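# Six arms lift a marquee roof off its posts

## Task

Using the six arms, whose mounting points on the tabletop are given in the scene frame (metres, heading in degrees counter-clockwise from +x): arm1 x=+0.29 y=+0.65 z=+0.72 facing -102; arm2 x=-0.22 y=+0.65 z=+0.72 facing -85; arm3 x=-0.31 y=-0.65 z=+0.72 facing +99; arm4 x=+0.24 y=-0.65 z=+0.72 facing +83; arm5 x=-0.70 y=-0.07 z=+0.72 facing +8; arm6 x=+0.70 y=+0.08 z=+0.72 facing +166, lift the marquee's roof from its four posts and set it low on the table. Afterwards the grippers must be open and the arms moved away, and the roof must stay where it is without any robot supporting it. Nothing else on the table should be shifted, tilted or knocked over, because each such disturbance lowers the score.

## Robot and tools

Robots: six identical i2rt Big YAM arms named arm1 to arm6. Each has six revolute joints, a two-finger gripper and a fisheye camera on the wrist. Two more cameras, cam_high and cam_low, are fixed in the room. The hand reaches about 1.0 m from the joint1 axis. Every joint moves at its own speed, so the hand can swing wide on the way between postures.

Frame: one shared scene frame with its origin on the floor and +z up. The tabletop is at about z=0.72. hand is the point midway between the fingertips. The hand's z axis runs along the fingers, and the fingers open and close along its y axis. A hand pose is computed from the true foot pose, which is never printed.

execute_actions(actions, cameras): actions is a list holding exactly one action, or nothing. An empty list only returns the state and images. The action is an object keyed by arm name, and each arm takes {"joints": {...}}. Joint values are absolute targets in radians, and gripper_m is in metres. They are not offsets. Every arm listed starts at once, and each may finish at a different time. The ranges are:
- joint1_rad -2.879 to 2.879 (tolerance ±0.045). It turns the arm about its foot, positive counter-clockwise seen from above, and 0 points the way the foot faces.
- joint2_rad 0 to 3.141 (±0.14). This is the shoulder: 0 has the upper arm pointing back and roughly level, and larger values raise it and then bring it forward.
- joint3_rad 0 to 3.019 (±0.09). This is the elbow: 0 is fully folded and larger values open it.
- joint4_rad -1.692 to 1.57 (±0.055). It pitches the hand, and positive tips the fingers up.
- joint5_rad -1.57 to 1.57 (±0.03). It swings the hand sideways, positive toward the arm's right.
- joint6_rad -2.094 to 2.094 (±0.035). It rolls the hand, positive clockwise when seen from behind.
- gripper_m 0 to 0.093 (±0.003). This is the gap between the fingertips. The grip force is roughly 50 to 62 N per pad.
Any joint or arm you leave out may keep pushing toward its previous target. Unknown keys or out-of-range values get the whole call refused, and then nothing moves. An action lasts at most 15 s. cameras lists the images to return, from arm1_cam_wrist to arm6_cam_wrist, cam_high, cam_low or all. Leaving it out, or passing null, returns all of them, and [] returns none. The pictures line gives the order of the images.

wait(seconds, 0 to 10): nothing new is commanded. It returns the same result as an empty action.
zoom_image(camera, region [x0,y0,x1,y1] in pixels from the top-left, at most 504x504): returns a closer view of that camera's latest full image. Wrist images are 616x616, and cam_high and cam_low are 504x504.
read_manual(section="licences"): returns the URDF licence texts only.
finished_scene(scene): ends scene 1 or 2 for good and reports success. The result also gives the next scene's task. The roof must already be resting on its own when you call it.

Result lines: joint_positions gives the current joint readings. joint_status reports how each commanded motion ended:
- done: reached within tolerance.
- off_target: came to rest away from the target and may still be pushing.
- contact_stop: stopped and now holds where it rests.
- time_out: it holds where it stopped, or keeps a target close by and keeps pushing; on_its_own reports this.
- not_followed: the self- and inter-arm collision check held the targets back. The arm may retry those targets on every later action until it gets targets that are allowed. The action that triggers this shows a "joint command not followed" line, and usually a cause line. A gripper target in the same action is still carried out.
on_its_own lists joints you did not command in this call, and "held at" gives their held target, not their position. To relieve a joint that is pushing, send it its reported position. If a call reports a stop, the later motion calls in that same reply are skipped.

Motor heat: holding loads or pushing hard heats the motors, and this continues while you think. A MOTOR HOT warning appears from 85 °C. At 100 °C there is an OVER-TEMPERATURE FAULT: that arm goes limp and drops whatever it holds, and its joint_status shows limit_stop_at_motor_heat. After that, resend the targets. Some heat carries over into the next scene.

What to avoid: a strong squeeze between two robots fails the run, and a hard collision can as well. No state line reports robots touching. The collision check can react too late, and between arms it ignores fingers, gripper housings and cameras. A Big YAM keeps pushing after it makes contact. Do not drop, slam or yank the roof, and do not push anything off the work area, since rigid objects leaving it fail the task. Leave the posts and everything else upright and where they are. An occasional outside push may move loose objects. The robot keeps holding your last command while you think.

Each tool is called after "Emit:" as name(argument=value, ...), one argument or row to a line, values as JSON.

## Session

Emit:
execute_actions(
  actions=[],
)

Scene clock: 0.00 s.
Motor temperatures (°C, as the motors report them): arm1=[25 24 26 22 22 24] | arm2=[23 26 26 23 23 23] | arm3=[24 24 25 26 24 24] | arm4=[21 25 24 26 25 24] | arm5=[25 26 24 22 25 24] | arm6=[25 24 24 23 23 26]
arm1.joint_positions: joint1_rad=+0.239 joint2_rad=+0.412 joint3_rad=+0.539 joint4_rad=-1.236 joint5_rad=+0.187 joint6_rad=-0.411 gripper_m=+0.094
arm1.joint_status: not commanded
arm1.hand: x=+0.2659 y=+0.4597 z=+0.9593 quat_wxyz=(-0.055, -0.531, -0.811, +0.239) (m; scene frame)
arm2.joint_positions: joint1_rad=-0.343 joint2_rad=+0.505 joint3_rad=+0.415 joint4_rad=-0.990 joint5_rad=-0.267 joint6_rad=+0.288 gripper_m=+0.095
arm2.joint_status: not commanded
arm2.hand: x=-0.2190 y=+0.4277 z=+0.8770 quat_wxyz=(-0.259, -0.809, -0.523, +0.069) (m; scene frame)
arm3.joint_positions: joint1_rad=+0.102 joint2_rad=+0.338 joint3_rad=+0.659 joint4_rad=-1.402 joint5_rad=+0.299 joint6_rad=+0.510 gripper_m=+0.094
arm3.joint_status: not commanded
arm3.hand: x=-0.3019 y=-0.4793 z=+0.9812 quat_wxyz=(-0.227, +0.559, -0.781, -0.160) (m; scene frame)
arm4.joint_positions: joint1_rad=-0.205 joint2_rad=+0.483 joint3_rad=+0.470 joint4_rad=-1.097 joint5_rad=-0.160 joint6_rad=-0.561 gripper_m=+0.095
arm4.joint_status: not commanded
arm4.hand: x=+0.2853 y=-0.4451 z=+0.9005 quat_wxyz=(-0.194, +0.766, -0.596, -0.143) (m; scene frame)
arm5.joint_positions: joint1_rad=+0.416 joint2_rad=+0.407 joint3_rad=+0.616 joint4_rad=-1.284 joint5_rad=+0.099 joint6_rad=+0.267 gripper_m=+0.095
arm5.joint_status: not commanded
arm5.hand: x=-0.5254 y=+0.0123 z=+1.0203 quat_wxyz=(-0.243, +0.114, -0.962, -0.048) (m; scene frame)
arm6.joint_positions: joint1_rad=-0.309 joint2_rad=+0.492 joint3_rad=+0.463 joint4_rad=-1.060 joint5_rad=-0.289 joint6_rad=-0.211 gripper_m=+0.095
arm6.joint_status: not commanded
arm6.hand: x=+0.4945 y=+0.1528 z=+0.8872 quat_wxyz=(+0.041, +0.952, -0.135, -0.272) (m; scene frame)
pictures: arm1_cam_wrist, arm2_cam_wrist, arm3_cam_wrist, arm4_cam_wrist, arm5_cam_wrist, arm6_cam_wrist, cam_high, cam_low
Images, in order (width x height): arm1_cam_wrist 616x616, arm2_cam_wrist 616x616, arm3_cam_wrist 616x616, arm4_cam_wrist 616x616, arm5_cam_wrist 616x616, arm6_cam_wrist 616x616, cam_high 504x504, cam_low 504x504.

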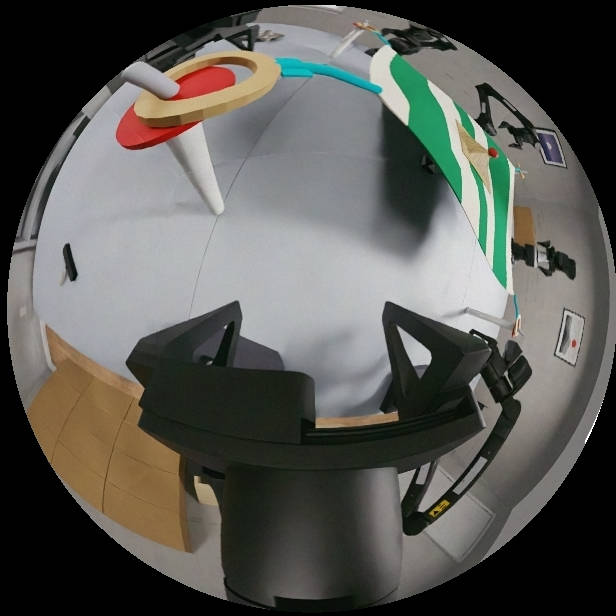

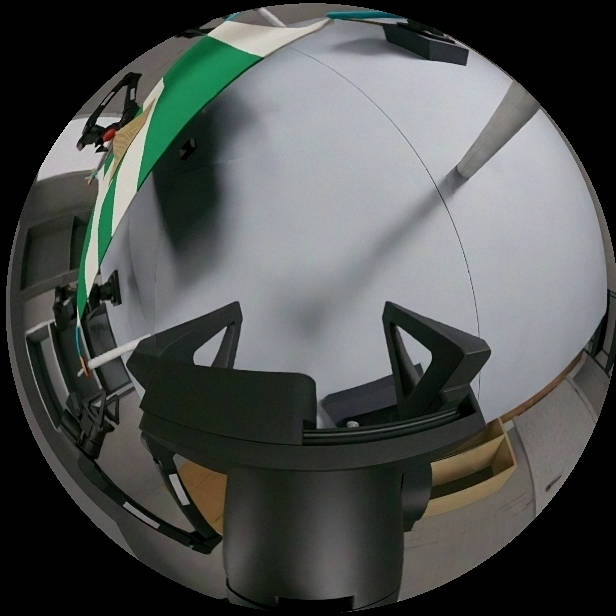

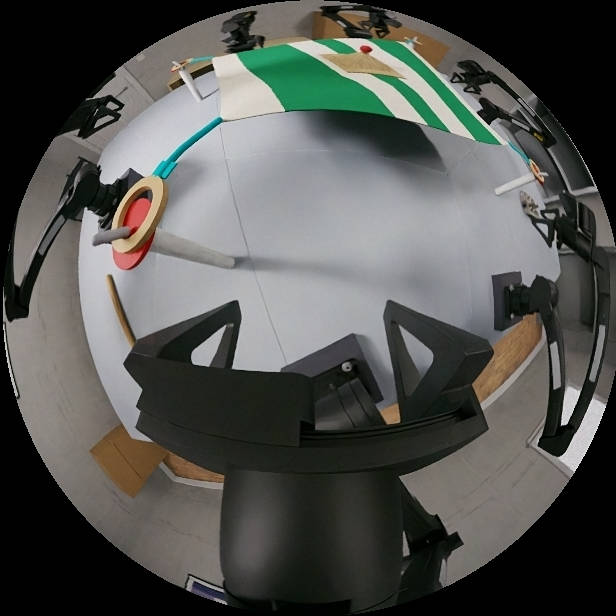

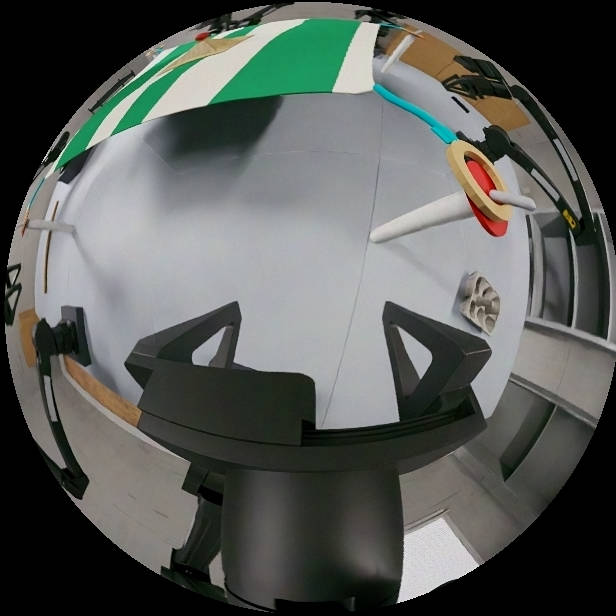

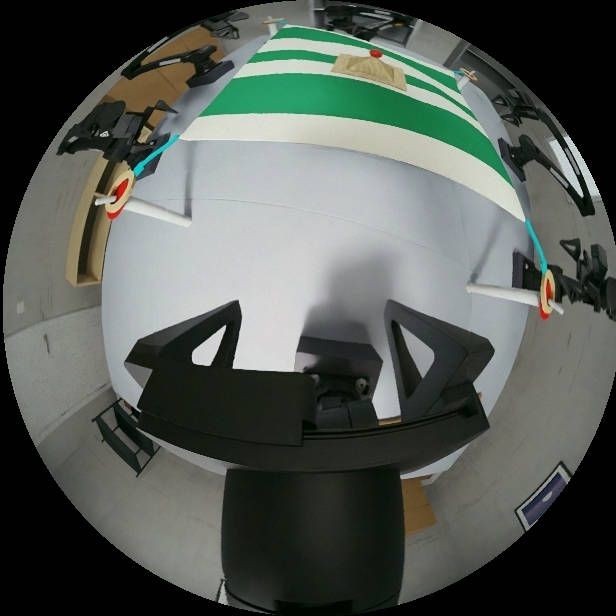

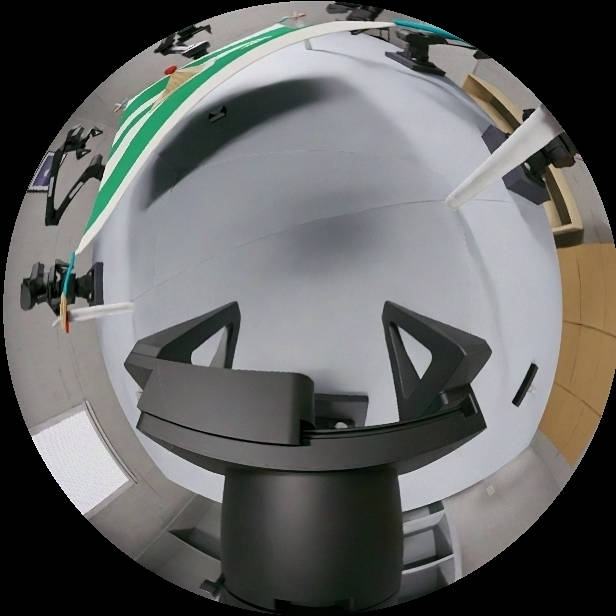

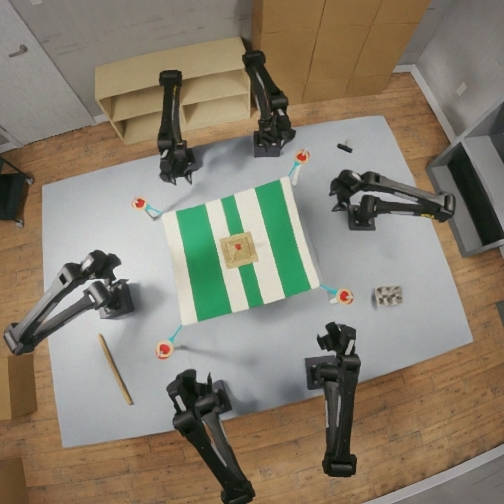

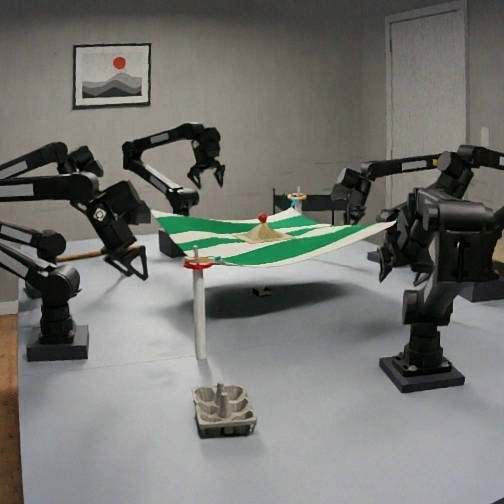

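Emit:
zoom_image(
  camera="cam_high",
  region=[100, 120, 400, 400],
)

Emit:
zoom_image(
  camera="cam_low",
  region=[140, 170, 420, 370],
)

Emit:
zoom_image(
  camera="arm1_cam_wrist",
  region=[90, 30, 470, 230],
)

Region (100, 120, 400, 400) of cam_high's 504x504 image, scaled by 1.680, with more detail than that image has; it fills the top 470 rows of this view, and the rest is white.

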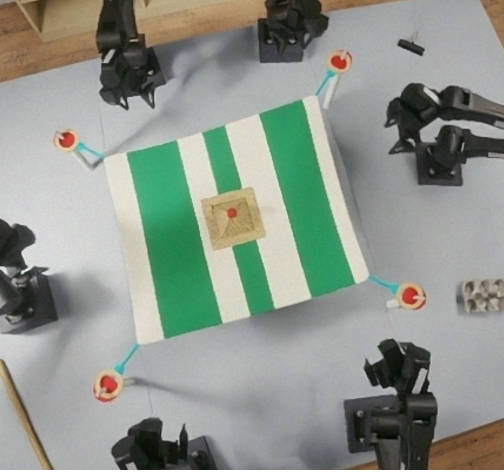

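Region (140, 170, 420, 370) of cam_low's 504x504 image, scaled by 1.800, with more detail than that image has; it fills the top 360 rows of this view, and the rest is white.

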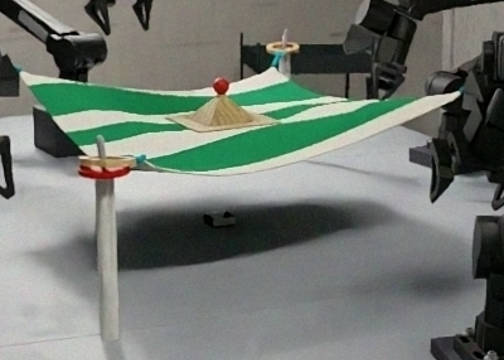

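Region (90, 30, 470, 230) of arm1_cam_wrist's 616x616 image, scaled by 1.326, with more detail than that image has; it fills the top 265 rows of this view, and the rest is white.

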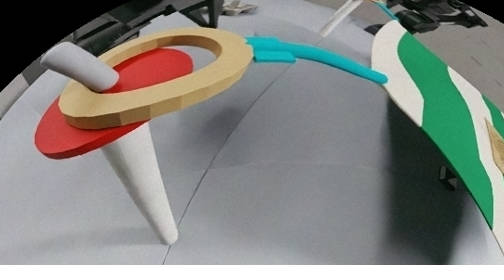

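Emit:
zoom_image(
  camera="cam_high",
  region=[230, 100, 398, 268],
)

Emit:
zoom_image(
  camera="cam_high",
  region=[80, 110, 248, 278],
)

Emit:
zoom_image(
  camera="cam_high",
  region=[80, 270, 248, 438],
)

Emit:
zoom_image(
  camera="cam_high",
  region=[250, 250, 418, 418],
)

Region (230, 100, 398, 268) of cam_high's 504x504 image, scaled by 3.000, with more detail than that image has.

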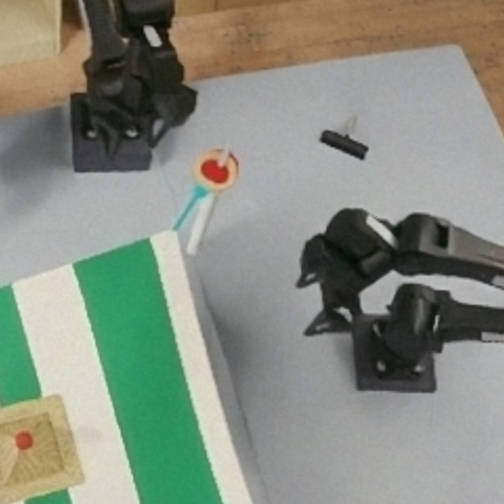

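Region (80, 110, 248, 278) of cam_high's 504x504 image, scaled by 3.000, with more detail than that image has.

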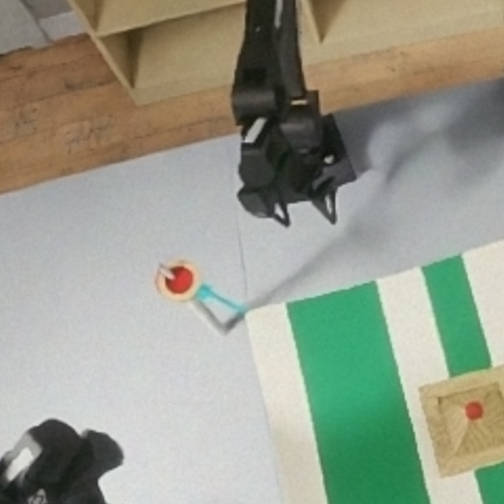

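Region (80, 270, 248, 438) of cam_high's 504x504 image, scaled by 3.000, with more detail than that image has.

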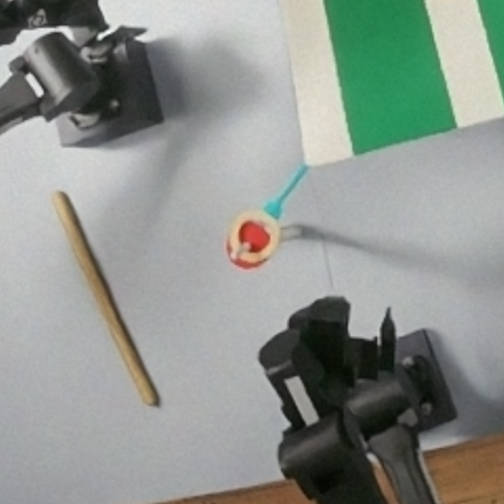

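Region (250, 250, 418, 418) of cam_high's 504x504 image, scaled by 3.000, with more detail than that image has.

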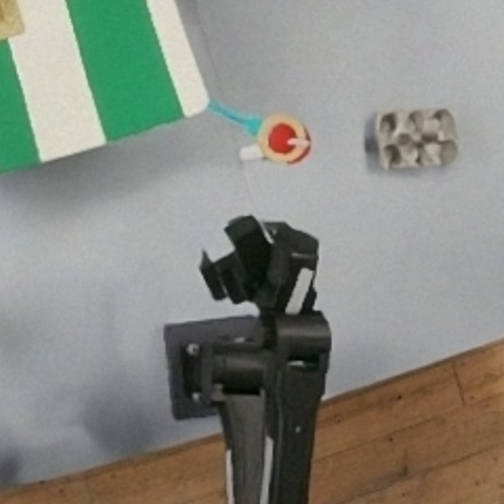

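Emit:
execute_actions(
  actions=[
    {"arm1":{"joints":{"joint3_rad":1.251,"joint4_rad":-1.637,"joint6_rad":0.3}},"arm2":{"joints":{"joint3_rad":1.455,"joint4_rad":-1.653,"joint2_rad":0.6,"joint6_rad":-0.5}},"arm3":{"joints":{"joint1_rad":0.0,"joint3_rad":1.343,"joint4_rad":-1.69}},"arm4":{"joints":{"joint1_rad":-0.122,"joint3_rad":1.306,"joint4_rad":-1.556}},"arm5":{"joints":{"joint1_rad":0.05,"joint2_rad":0.05,"joint3_rad":0.1,"joint4_rad":-0.45,"joint5_rad":0,"joint6_rad":0}},"arm6":{"joints":{"joint1_rad":0.34,"joint2_rad":0.05,"joint3_rad":0.1,"joint4_rad":-0.3,"joint5_rad":0,"joint6_rad":0}}},
  ],
  cameras=["arm5_cam_wrist","arm6_cam_wrist","cam_high"],
)

Scene clock: 14.23 s.
Motor temperatures (°C, as the motors report them): arm1=[25 24 28 22 22 24] | arm2=[23 26 29 23 23 23] | arm3=[24 24 28 26 24 24] | arm4=[21 25 27 26 25 24] | arm5=[25 26 27 22 25 24] | arm6=[25 24 26 23 23 26]
arm1.joint_positions: joint1_rad=+0.239 joint2_rad=+0.412 joint3_rad=+1.219 joint4_rad=-1.622 joint5_rad=+0.187 joint6_rad=+0.289 gripper_m=+0.094
arm1.joint_status: all done
arm1.hand: x=+0.2629 y=+0.5162 z=+1.2276 quat_wxyz=(-0.250, -0.750, -0.542, +0.284) (m; scene frame)
arm2.joint_positions: joint1_rad=-0.343 joint2_rad=+0.599 joint3_rad=+1.426 joint4_rad=-1.635 joint5_rad=-0.267 joint6_rad=-0.488 gripper_m=+0.095
arm2.joint_status: all done
arm2.hand: x=-0.2067 y=+0.4683 z=+1.2583 quat_wxyz=(-0.263, -0.512, -0.768, +0.280) (m; scene frame)
arm3.joint_positions: joint1_rad=+0.002 joint2_rad=+0.338 joint3_rad=+1.309 joint4_rad=-1.673 joint5_rad=+0.299 joint6_rad=+0.510 gripper_m=+0.094
arm3.joint_status: all done
arm3.hand: x=-0.2741 y=-0.5554 z=+1.2328 quat_wxyz=(-0.304, +0.462, -0.773, -0.312) (m; scene frame)
arm4.joint_positions: joint1_rad=-0.127 joint2_rad=+0.483 joint3_rad=+1.278 joint4_rad=-1.548 joint5_rad=-0.160 joint6_rad=-0.561 gripper_m=+0.095
arm4.joint_status: all done
arm4.hand: x=+0.2535 y=-0.4856 z=+1.2293 quat_wxyz=(-0.346, +0.752, -0.521, -0.207) (m; scene frame)
arm5.joint_positions: joint1_rad=+0.061 joint2_rad=+0.061 joint3_rad=+0.106 joint4_rad=-0.476 joint5_rad=+0.003 joint6_rad=+0.012 gripper_m=+0.095
arm5.joint_status: all done
arm5.hand: x=-0.4502 y=-0.0272 z=+0.9495 quat_wxyz=(-0.536, +0.068, -0.840, -0.045) (m; scene frame)
arm6.joint_positions: joint1_rad=+0.335 joint2_rad=+0.055 joint3_rad=+0.091 joint4_rad=-0.325 joint5_rad=-0.003 joint6_rad=-0.009 gripper_m=+0.095
arm6.joint_status: all done
arm6.hand: x=+0.4360 y=+0.0588 z=+0.9035 quat_wxyz=(+0.023, +0.800, +0.037, -0.598) (m; scene frame)
pictures: arm5_cam_wrist, arm6_cam_wrist, cam_high
Images, in order (width x height): arm5_cam_wrist 616x616, arm6_cam_wrist 616x616, cam_high 504x504.

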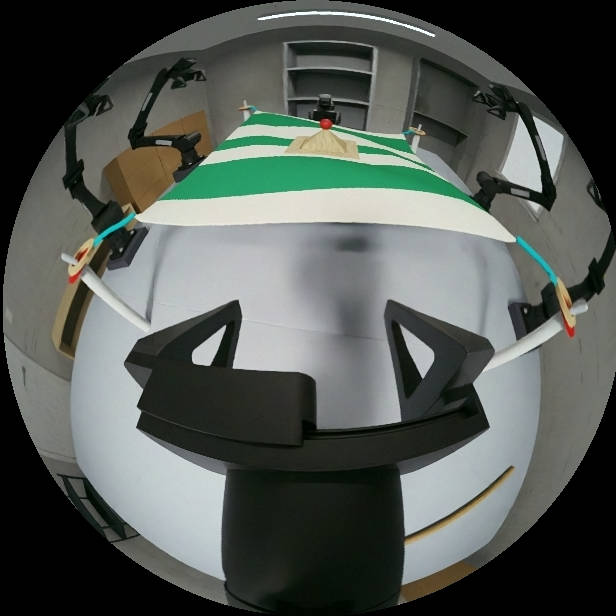

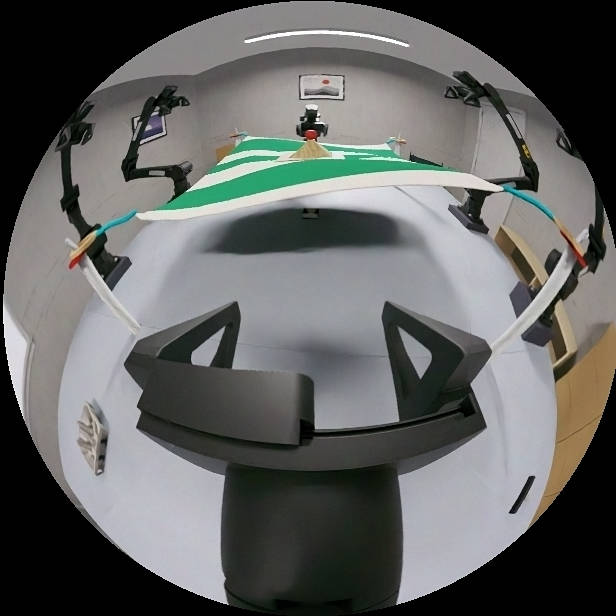

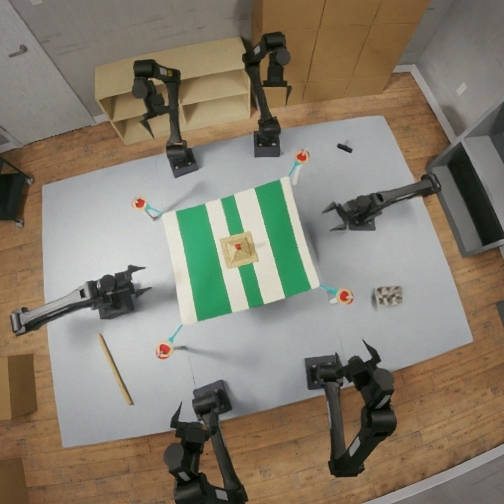

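Emit:
execute_actions(
  actions=[
    {"arm1":{"joints":{"joint1_rad":0.336,"joint2_rad":1.185,"joint3_rad":1.285,"joint4_rad":-1.652,"joint5_rad":0,"joint6_rad":0.99}},"arm2":{"joints":{"joint1_rad":-0.624,"joint2_rad":1.373,"joint3_rad":1.487,"joint4_rad":-1.67,"joint5_rad":0,"joint6_rad":-1.407}},"arm3":{"joints":{"joint1_rad":0.065,"joint2_rad":1.223,"joint3_rad":1.377,"joint4_rad":-1.692,"joint5_rad":0,"joint6_rad":1.044}},"arm4":{"joints":{"joint1_rad":-0.118,"joint2_rad":1.32,"joint3_rad":1.337,"joint4_rad":-1.57,"joint5_rad":0,"joint6_rad":-1.2}}},
  ],
)

Scene clock: 16.37 s.
Motor temperatures (°C, as the motors report them): arm1=[25 24 28 22 22 24] | arm2=[23 26 29 23 23 23] | arm3=[24 24 28 26 24 24] | arm4=[21 25 27 26 25 24] | arm5=[25 26 27 22 25 24] | arm6=[25 24 26 23 23 26]
arm1.joint_positions: joint1_rad=+0.334 joint2_rad=+1.183 joint3_rad=+1.267 joint4_rad=-1.639 joint5_rad=+0.003 joint6_rad=+0.980 gripper_m=+0.094
arm1.joint_status: all done
arm1.hand: x=+0.3342 y=+0.3274 z=+1.0770 quat_wxyz=(-0.008, -0.934, -0.358, +0.002) (m; scene frame)
arm2.joint_positions: joint1_rad=-0.623 joint2_rad=+1.377 joint3_rad=+1.474 joint4_rad=-1.654 joint5_rad=-0.002 joint6_rad=-1.395 gripper_m=+0.095
arm2.joint_status: all done
arm2.hand: x=-0.4032 y=+0.2941 z=+1.0563 quat_wxyz=(+0.005, -0.324, -0.946, +0.004) (m; scene frame)
arm3.joint_positions: joint1_rad=+0.061 joint2_rad=+1.225 joint3_rad=+1.357 joint4_rad=-1.677 joint5_rad=+0.003 joint6_rad=+1.029 gripper_m=+0.094
arm3.joint_status: all done
arm3.hand: x=-0.3824 y=-0.3133 z=+1.0640 quat_wxyz=(-0.004, +0.368, -0.930, -0.009) (m; scene frame)
arm4.joint_positions: joint1_rad=-0.127 joint2_rad=+1.317 joint3_rad=+1.323 joint4_rad=-1.565 joint5_rad=-0.003 joint6_rad=-1.187 gripper_m=+0.095
arm4.joint_status: all done
arm4.hand: x=+0.3396 y=-0.2867 z=+1.0281 quat_wxyz=(-0.008, +0.946, -0.323, +0.003) (m; scene frame)
arm5.joint_positions: joint1_rad=+0.061 joint2_rad=+0.061 joint3_rad=+0.106 joint4_rad=-0.476 joint5_rad=+0.003 joint6_rad=+0.012 gripper_m=+0.095
arm5.joint_status: not commanded
arm5.hand: x=-0.4502 y=-0.0272 z=+0.9495 quat_wxyz=(-0.536, +0.068, -0.840, -0.045) (m; scene frame)
arm6.joint_positions: joint1_rad=+0.335 joint2_rad=+0.055 joint3_rad=+0.091 joint4_rad=-0.325 joint5_rad=-0.003 joint6_rad=-0.009 gripper_m=+0.095
arm6.joint_status: not commanded
arm6.hand: x=+0.4360 y=+0.0588 z=+0.9035 quat_wxyz=(+0.023, +0.800, +0.037, -0.598) (m; scene frame)
pictures: arm1_cam_wrist, arm2_cam_wrist, arm3_cam_wrist, arm4_cam_wrist, arm5_cam_wrist, arm6_cam_wrist, cam_high, cam_low
Images, in order (width x height): arm1_cam_wrist 616x616, arm2_cam_wrist 616x616, arm3_cam_wrist 616x616, arm4_cam_wrist 616x616, arm5_cam_wrist 616x616, arm6_cam_wrist 616x616, cam_high 504x504, cam_low 504x504.

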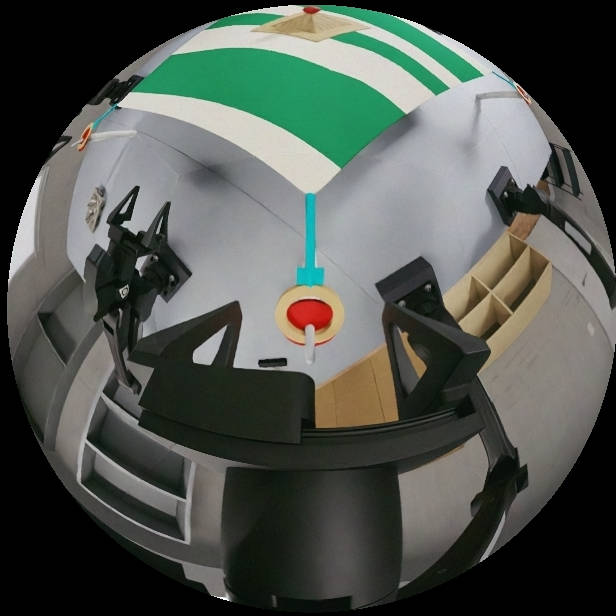

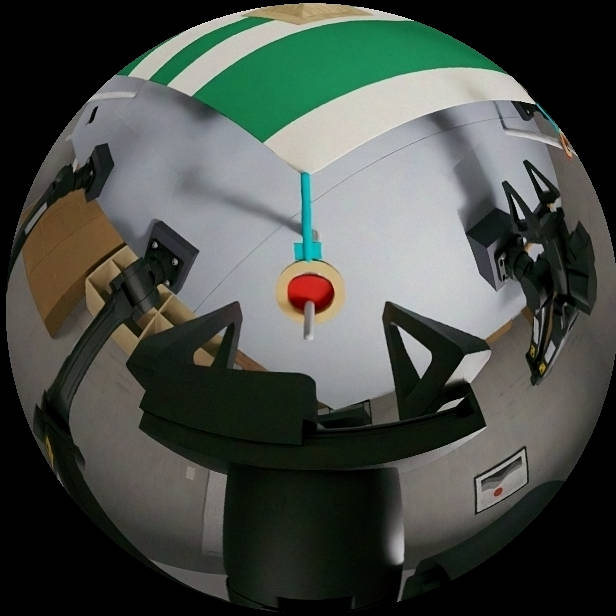

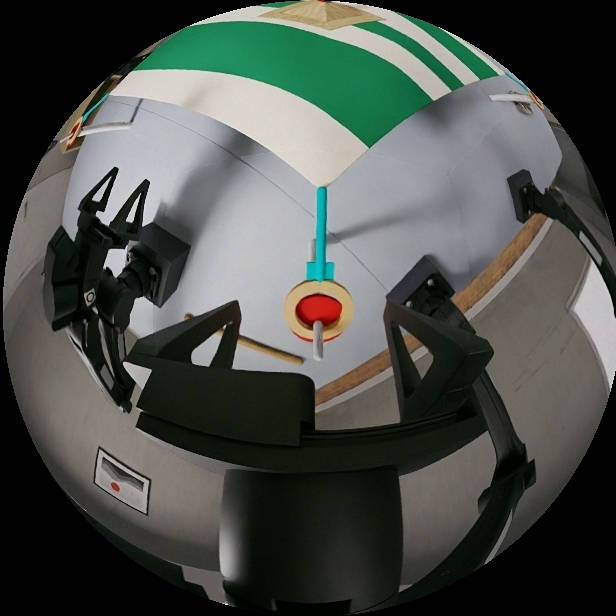

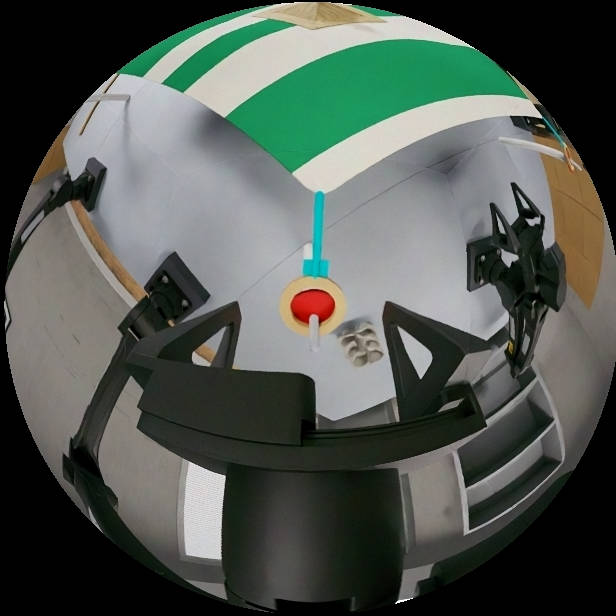

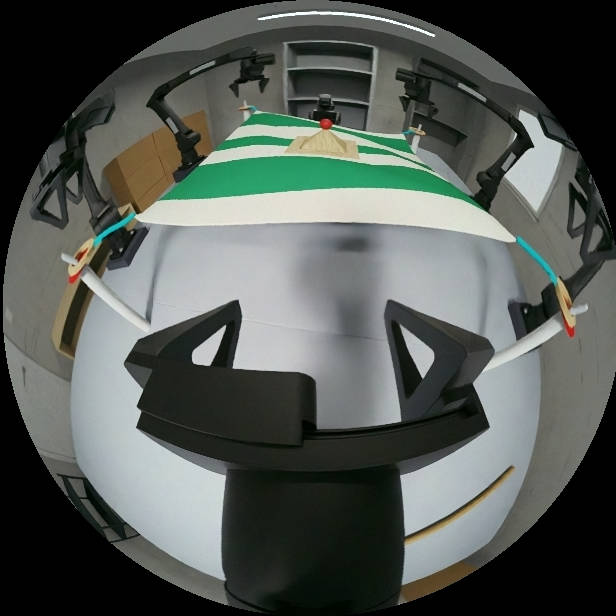

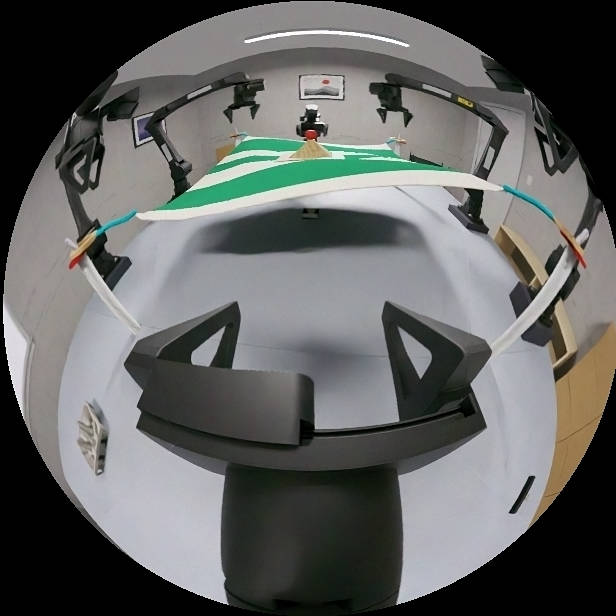

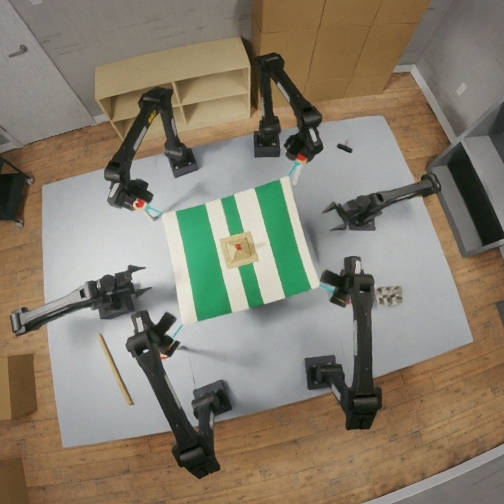

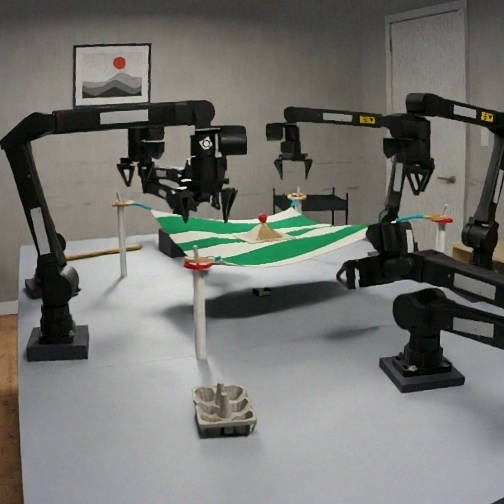

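Emit:
zoom_image(
  camera="arm1_cam_wrist",
  region=[228, 220, 396, 388],
)

Emit:
zoom_image(
  camera="arm2_cam_wrist",
  region=[228, 220, 396, 388],
)

Emit:
zoom_image(
  camera="arm3_cam_wrist",
  region=[228, 220, 396, 388],
)

Emit:
zoom_image(
  camera="arm4_cam_wrist",
  region=[228, 220, 396, 388],
)

Emit:
zoom_image(
  camera="cam_low",
  region=[90, 130, 258, 298],
)

Emit:
zoom_image(
  camera="cam_low",
  region=[250, 110, 480, 250],
)

Region (228, 220, 396, 388) of arm1_cam_wrist's 616x616 image, scaled by 3.000, with more detail than that image has.

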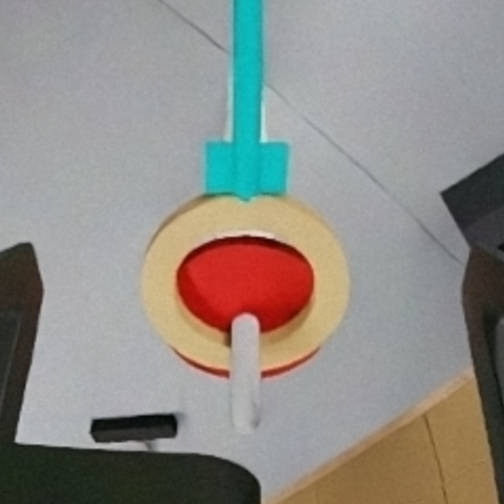

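Region (228, 220, 396, 388) of arm2_cam_wrist's 616x616 image, scaled by 3.000, with more detail than that image has.

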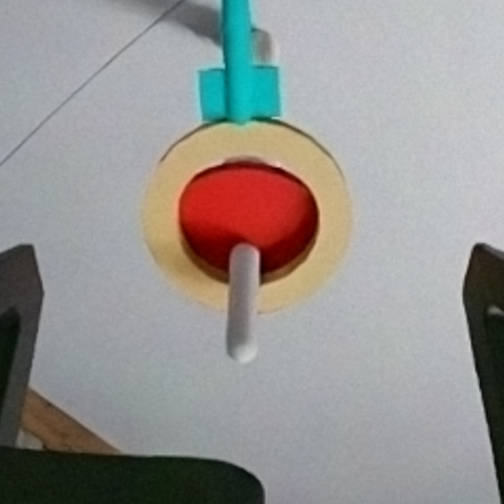

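Region (228, 220, 396, 388) of arm3_cam_wrist's 616x616 image, scaled by 3.000, with more detail than that image has.

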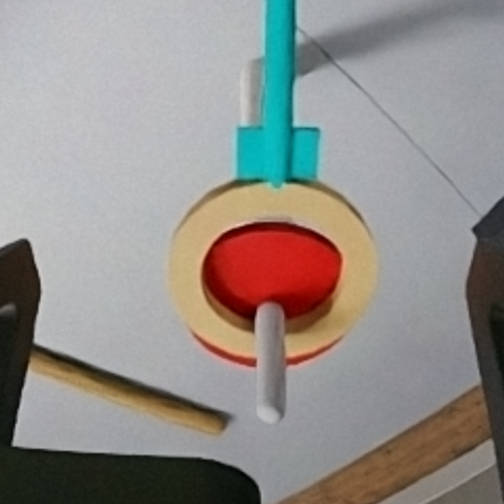

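Region (228, 220, 396, 388) of arm4_cam_wrist's 616x616 image, scaled by 3.000, with more detail than that image has.

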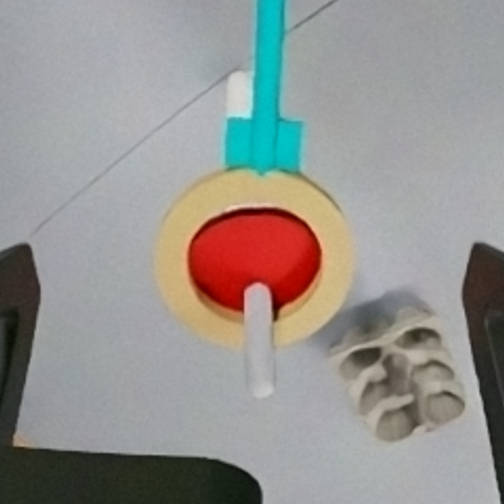

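Region (90, 130, 258, 298) of cam_low's 504x504 image, scaled by 3.000, with more detail than that image has.

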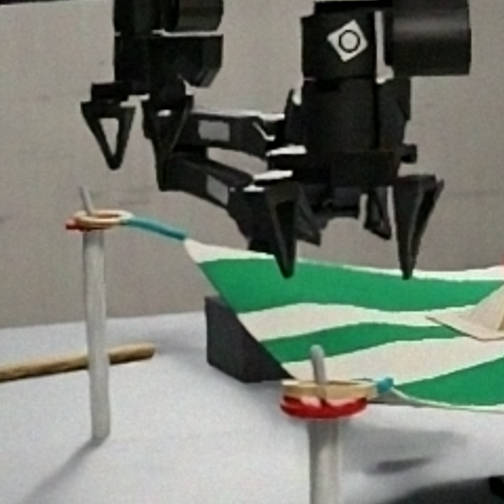

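Region (250, 110, 480, 250) of cam_low's 504x504 image, scaled by 2.191, with more detail than that image has; it fills the top 307 rows of this view, and the rest is white.

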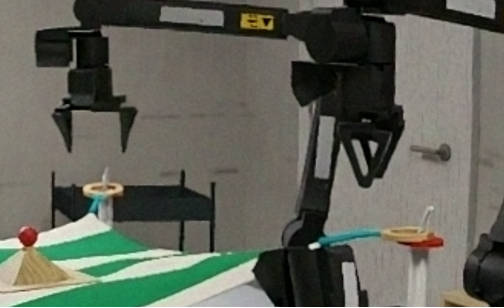

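Emit:
execute_actions(
  actions=[
    {"arm1":{"joints":{"joint1_rad":0.484,"joint2_rad":1.108,"joint3_rad":1.095,"joint4_rad":-1.524,"joint6_rad":1.138}},"arm2":{"joints":{"joint1_rad":-0.709,"joint2_rad":1.338,"joint3_rad":1.295,"joint4_rad":-1.493,"joint6_rad":-1.489}},"arm3":{"joints":{"joint1_rad":0.189,"joint2_rad":1.13,"joint3_rad":1.165,"joint4_rad":-1.561,"joint6_rad":1.166}},"arm4":{"joints":{"joint1_rad":-0.269,"joint2_rad":1.292,"joint3_rad":1.152,"joint4_rad":-1.402,"joint6_rad":-1.336}}},
  ],
)

Scene clock: 20.60 s.
Motor temperatures (°C, as the motors report them): arm1=[25 24 28 22 22 24] | arm2=[23 26 29 23 23 23] | arm3=[24 24 28 26 24 24] | arm4=[21 25 27 26 25 24] | arm5=[25 26 27 22 25 24] | arm6=[25 24 27 23 23 26]
arm1.joint_positions: joint1_rad=+0.490 joint2_rad=+1.103 joint3_rad=+1.099 joint4_rad=-1.538 joint5_rad=+0.001 joint6_rad=+1.127 gripper_m=+0.094
arm1.joint_status: all done
arm1.hand: x=+0.3769 y=+0.3624 z=+1.0363 quat_wxyz=(-0.015, -0.932, -0.362, +0.001) (m; scene frame)
arm2.joint_positions: joint1_rad=-0.715 joint2_rad=+1.332 joint3_rad=+1.289 joint4_rad=-1.509 joint5_rad=-0.001 joint6_rad=-1.477 gripper_m=+0.095
arm2.joint_status: all done
arm2.hand: x=-0.4276 y=+0.3258 z=+1.0029 quat_wxyz=(+0.007, -0.329, -0.944, +0.006) (m; scene frame)
arm3.joint_positions: joint1_rad=+0.195 joint2_rad=+1.120 joint3_rad=+1.173 joint4_rad=-1.577 joint5_rad=+0.001 joint6_rad=+1.150 gripper_m=+0.094
arm3.joint_status: all done
arm3.hand: x=-0.4160 y=-0.3556 z=+1.0251 quat_wxyz=(-0.002, +0.374, -0.927, -0.020) (m; scene frame)
arm4.joint_positions: joint1_rad=-0.276 joint2_rad=+1.299 joint3_rad=+1.144 joint4_rad=-1.411 joint5_rad=+0.000 joint6_rad=-1.323 gripper_m=+0.095
arm4.joint_status: all done
arm4.hand: x=+0.3878 y=-0.3182 z=+0.9671 quat_wxyz=(-0.004, +0.944, -0.329, +0.005) (m; scene frame)
arm5.joint_positions: joint1_rad=+0.061 joint2_rad=+0.061 joint3_rad=+0.106 joint4_rad=-0.476 joint5_rad=+0.003 joint6_rad=+0.012 gripper_m=+0.095
arm5.joint_status: not commanded
arm5.hand: x=-0.4502 y=-0.0272 z=+0.9495 quat_wxyz=(-0.536, +0.068, -0.840, -0.045) (m; scene frame)
arm6.joint_positions: joint1_rad=+0.335 joint2_rad=+0.055 joint3_rad=+0.091 joint4_rad=-0.325 joint5_rad=-0.003 joint6_rad=-0.009 gripper_m=+0.095
arm6.joint_status: not commanded
arm6.hand: x=+0.4360 y=+0.0588 z=+0.9035 quat_wxyz=(+0.023, +0.800, +0.037, -0.598) (m; scene frame)
pictures: arm1_cam_wrist, arm2_cam_wrist, arm3_cam_wrist, arm4_cam_wrist, arm5_cam_wrist, arm6_cam_wrist, cam_high, cam_low
Images, in order (width x height): arm1_cam_wrist 616x616, arm2_cam_wrist 616x616, arm3_cam_wrist 616x616, arm4_cam_wrist 616x616, arm5_cam_wrist 616x616, arm6_cam_wrist 616x616, cam_high 504x504, cam_low 504x504.

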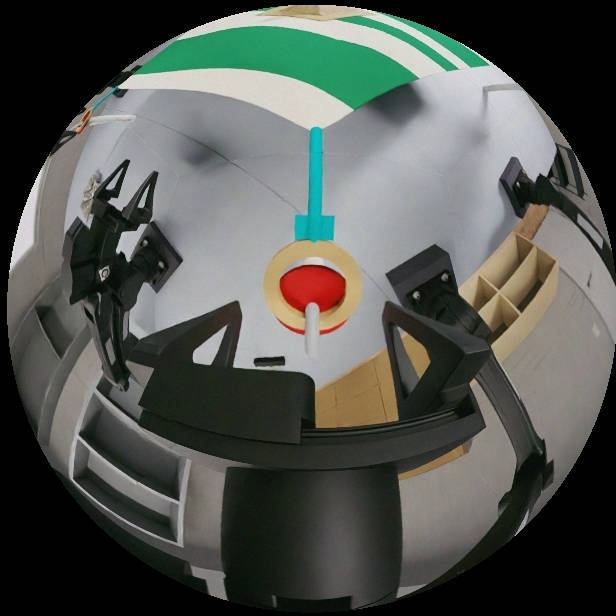

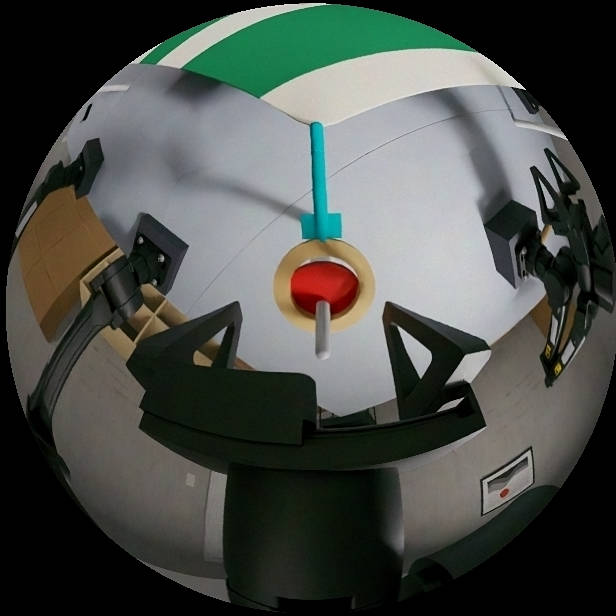

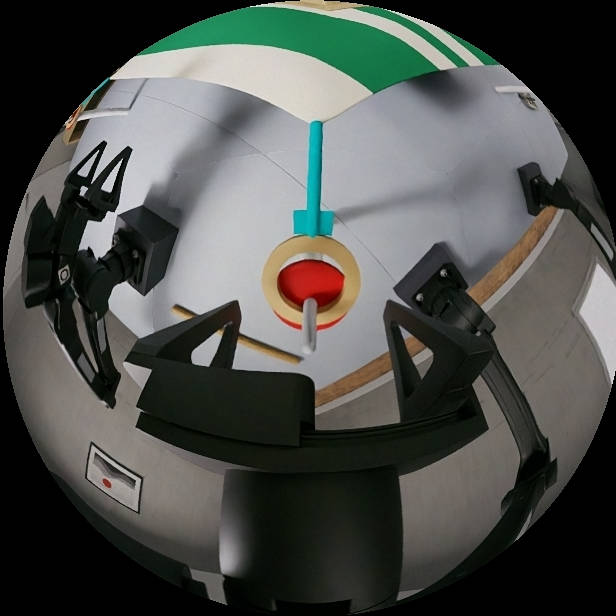

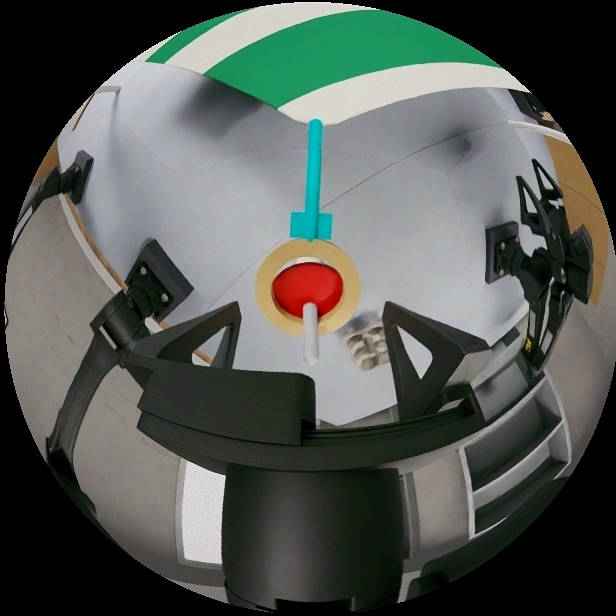

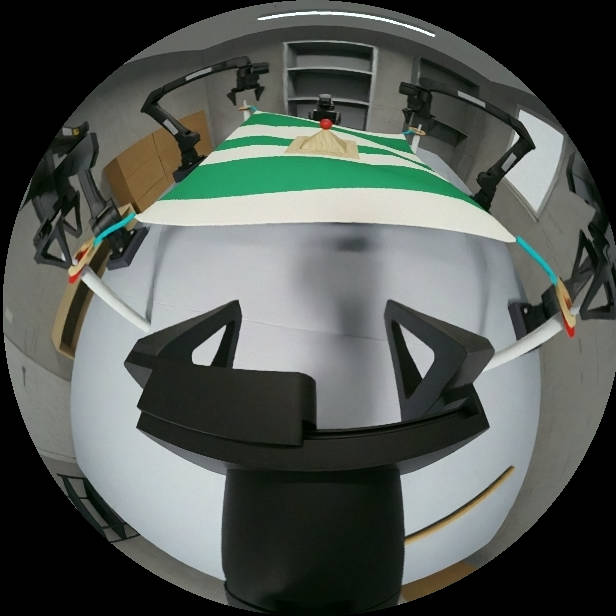

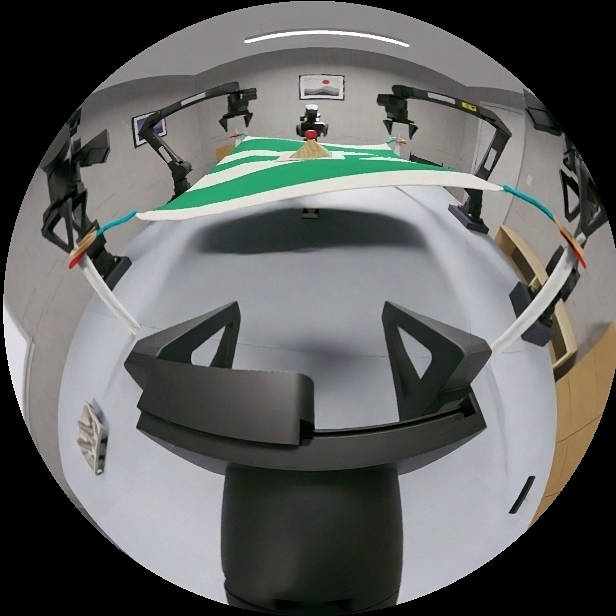

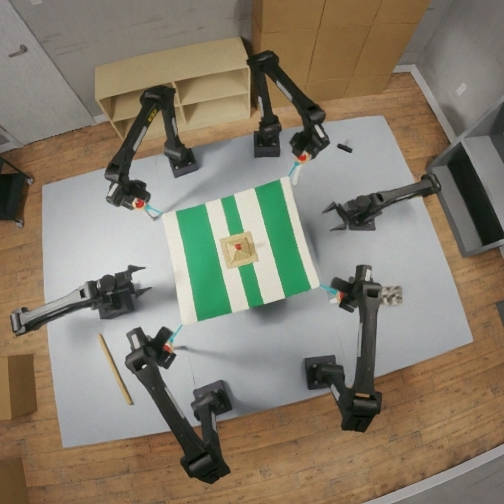

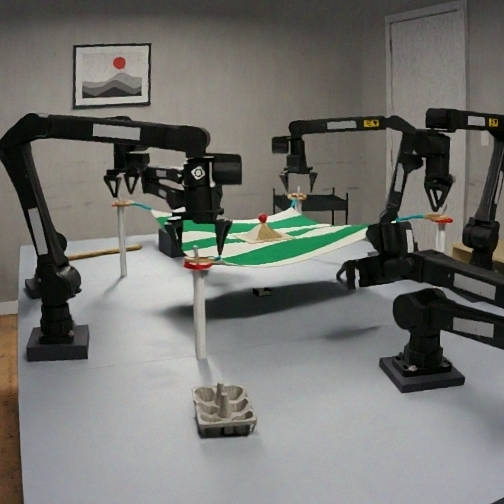

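Emit:
zoom_image(
  camera="cam_low",
  region=[90, 160, 258, 290],
)

Emit:
zoom_image(
  camera="cam_low",
  region=[390, 160, 490, 240],
)

Emit:
zoom_image(
  camera="arm2_cam_wrist",
  region=[228, 200, 396, 368],
)

Emit:
zoom_image(
  camera="arm4_cam_wrist",
  region=[228, 200, 396, 368],
)

Emit:
zoom_image(
  camera="arm3_cam_wrist",
  region=[228, 200, 396, 368],
)

Region (90, 160, 258, 290) of cam_low's 504x504 image, scaled by 3.000, with more detail than that image has; it fills the top 390 rows of this view, and the rest is white.

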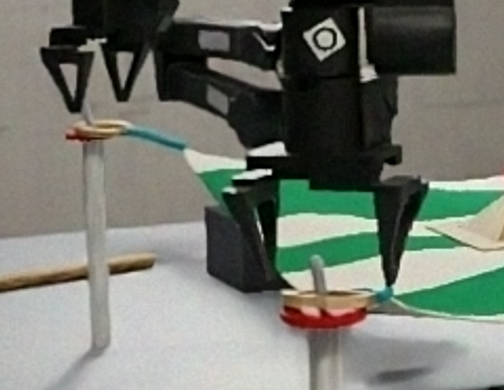

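Region (390, 160, 490, 240) of cam_low's 504x504 image, scaled by 5.040, with more detail than that image has; it fills the top 403 rows of this view, and the rest is white.

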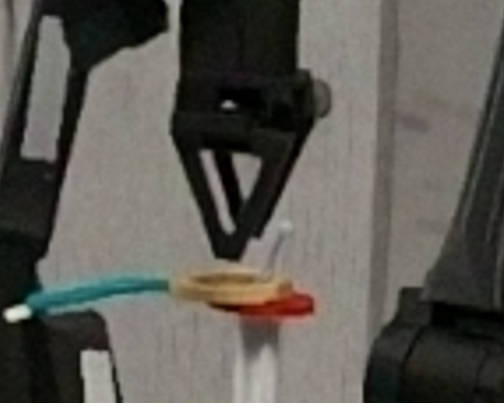

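Region (228, 200, 396, 368) of arm2_cam_wrist's 616x616 image, scaled by 3.000, with more detail than that image has.

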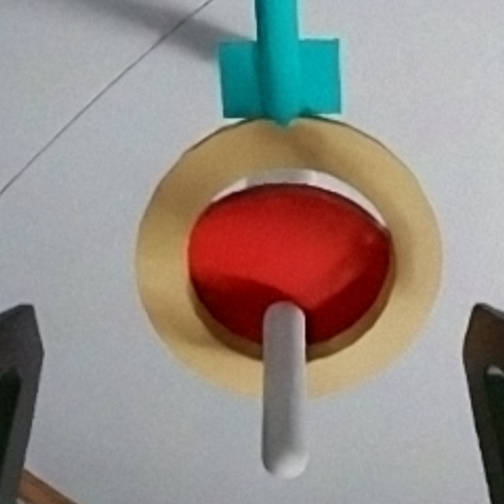

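Region (228, 200, 396, 368) of arm4_cam_wrist's 616x616 image, scaled by 3.000, with more detail than that image has.

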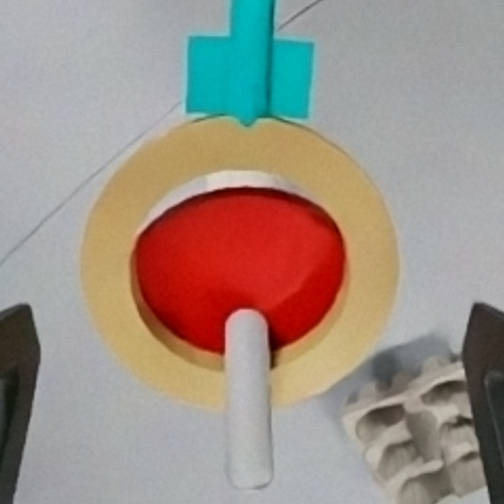

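Region (228, 200, 396, 368) of arm3_cam_wrist's 616x616 image, scaled by 3.000, with more detail than that image has.

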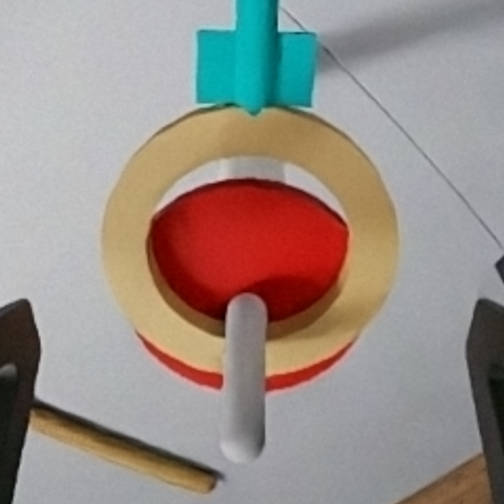

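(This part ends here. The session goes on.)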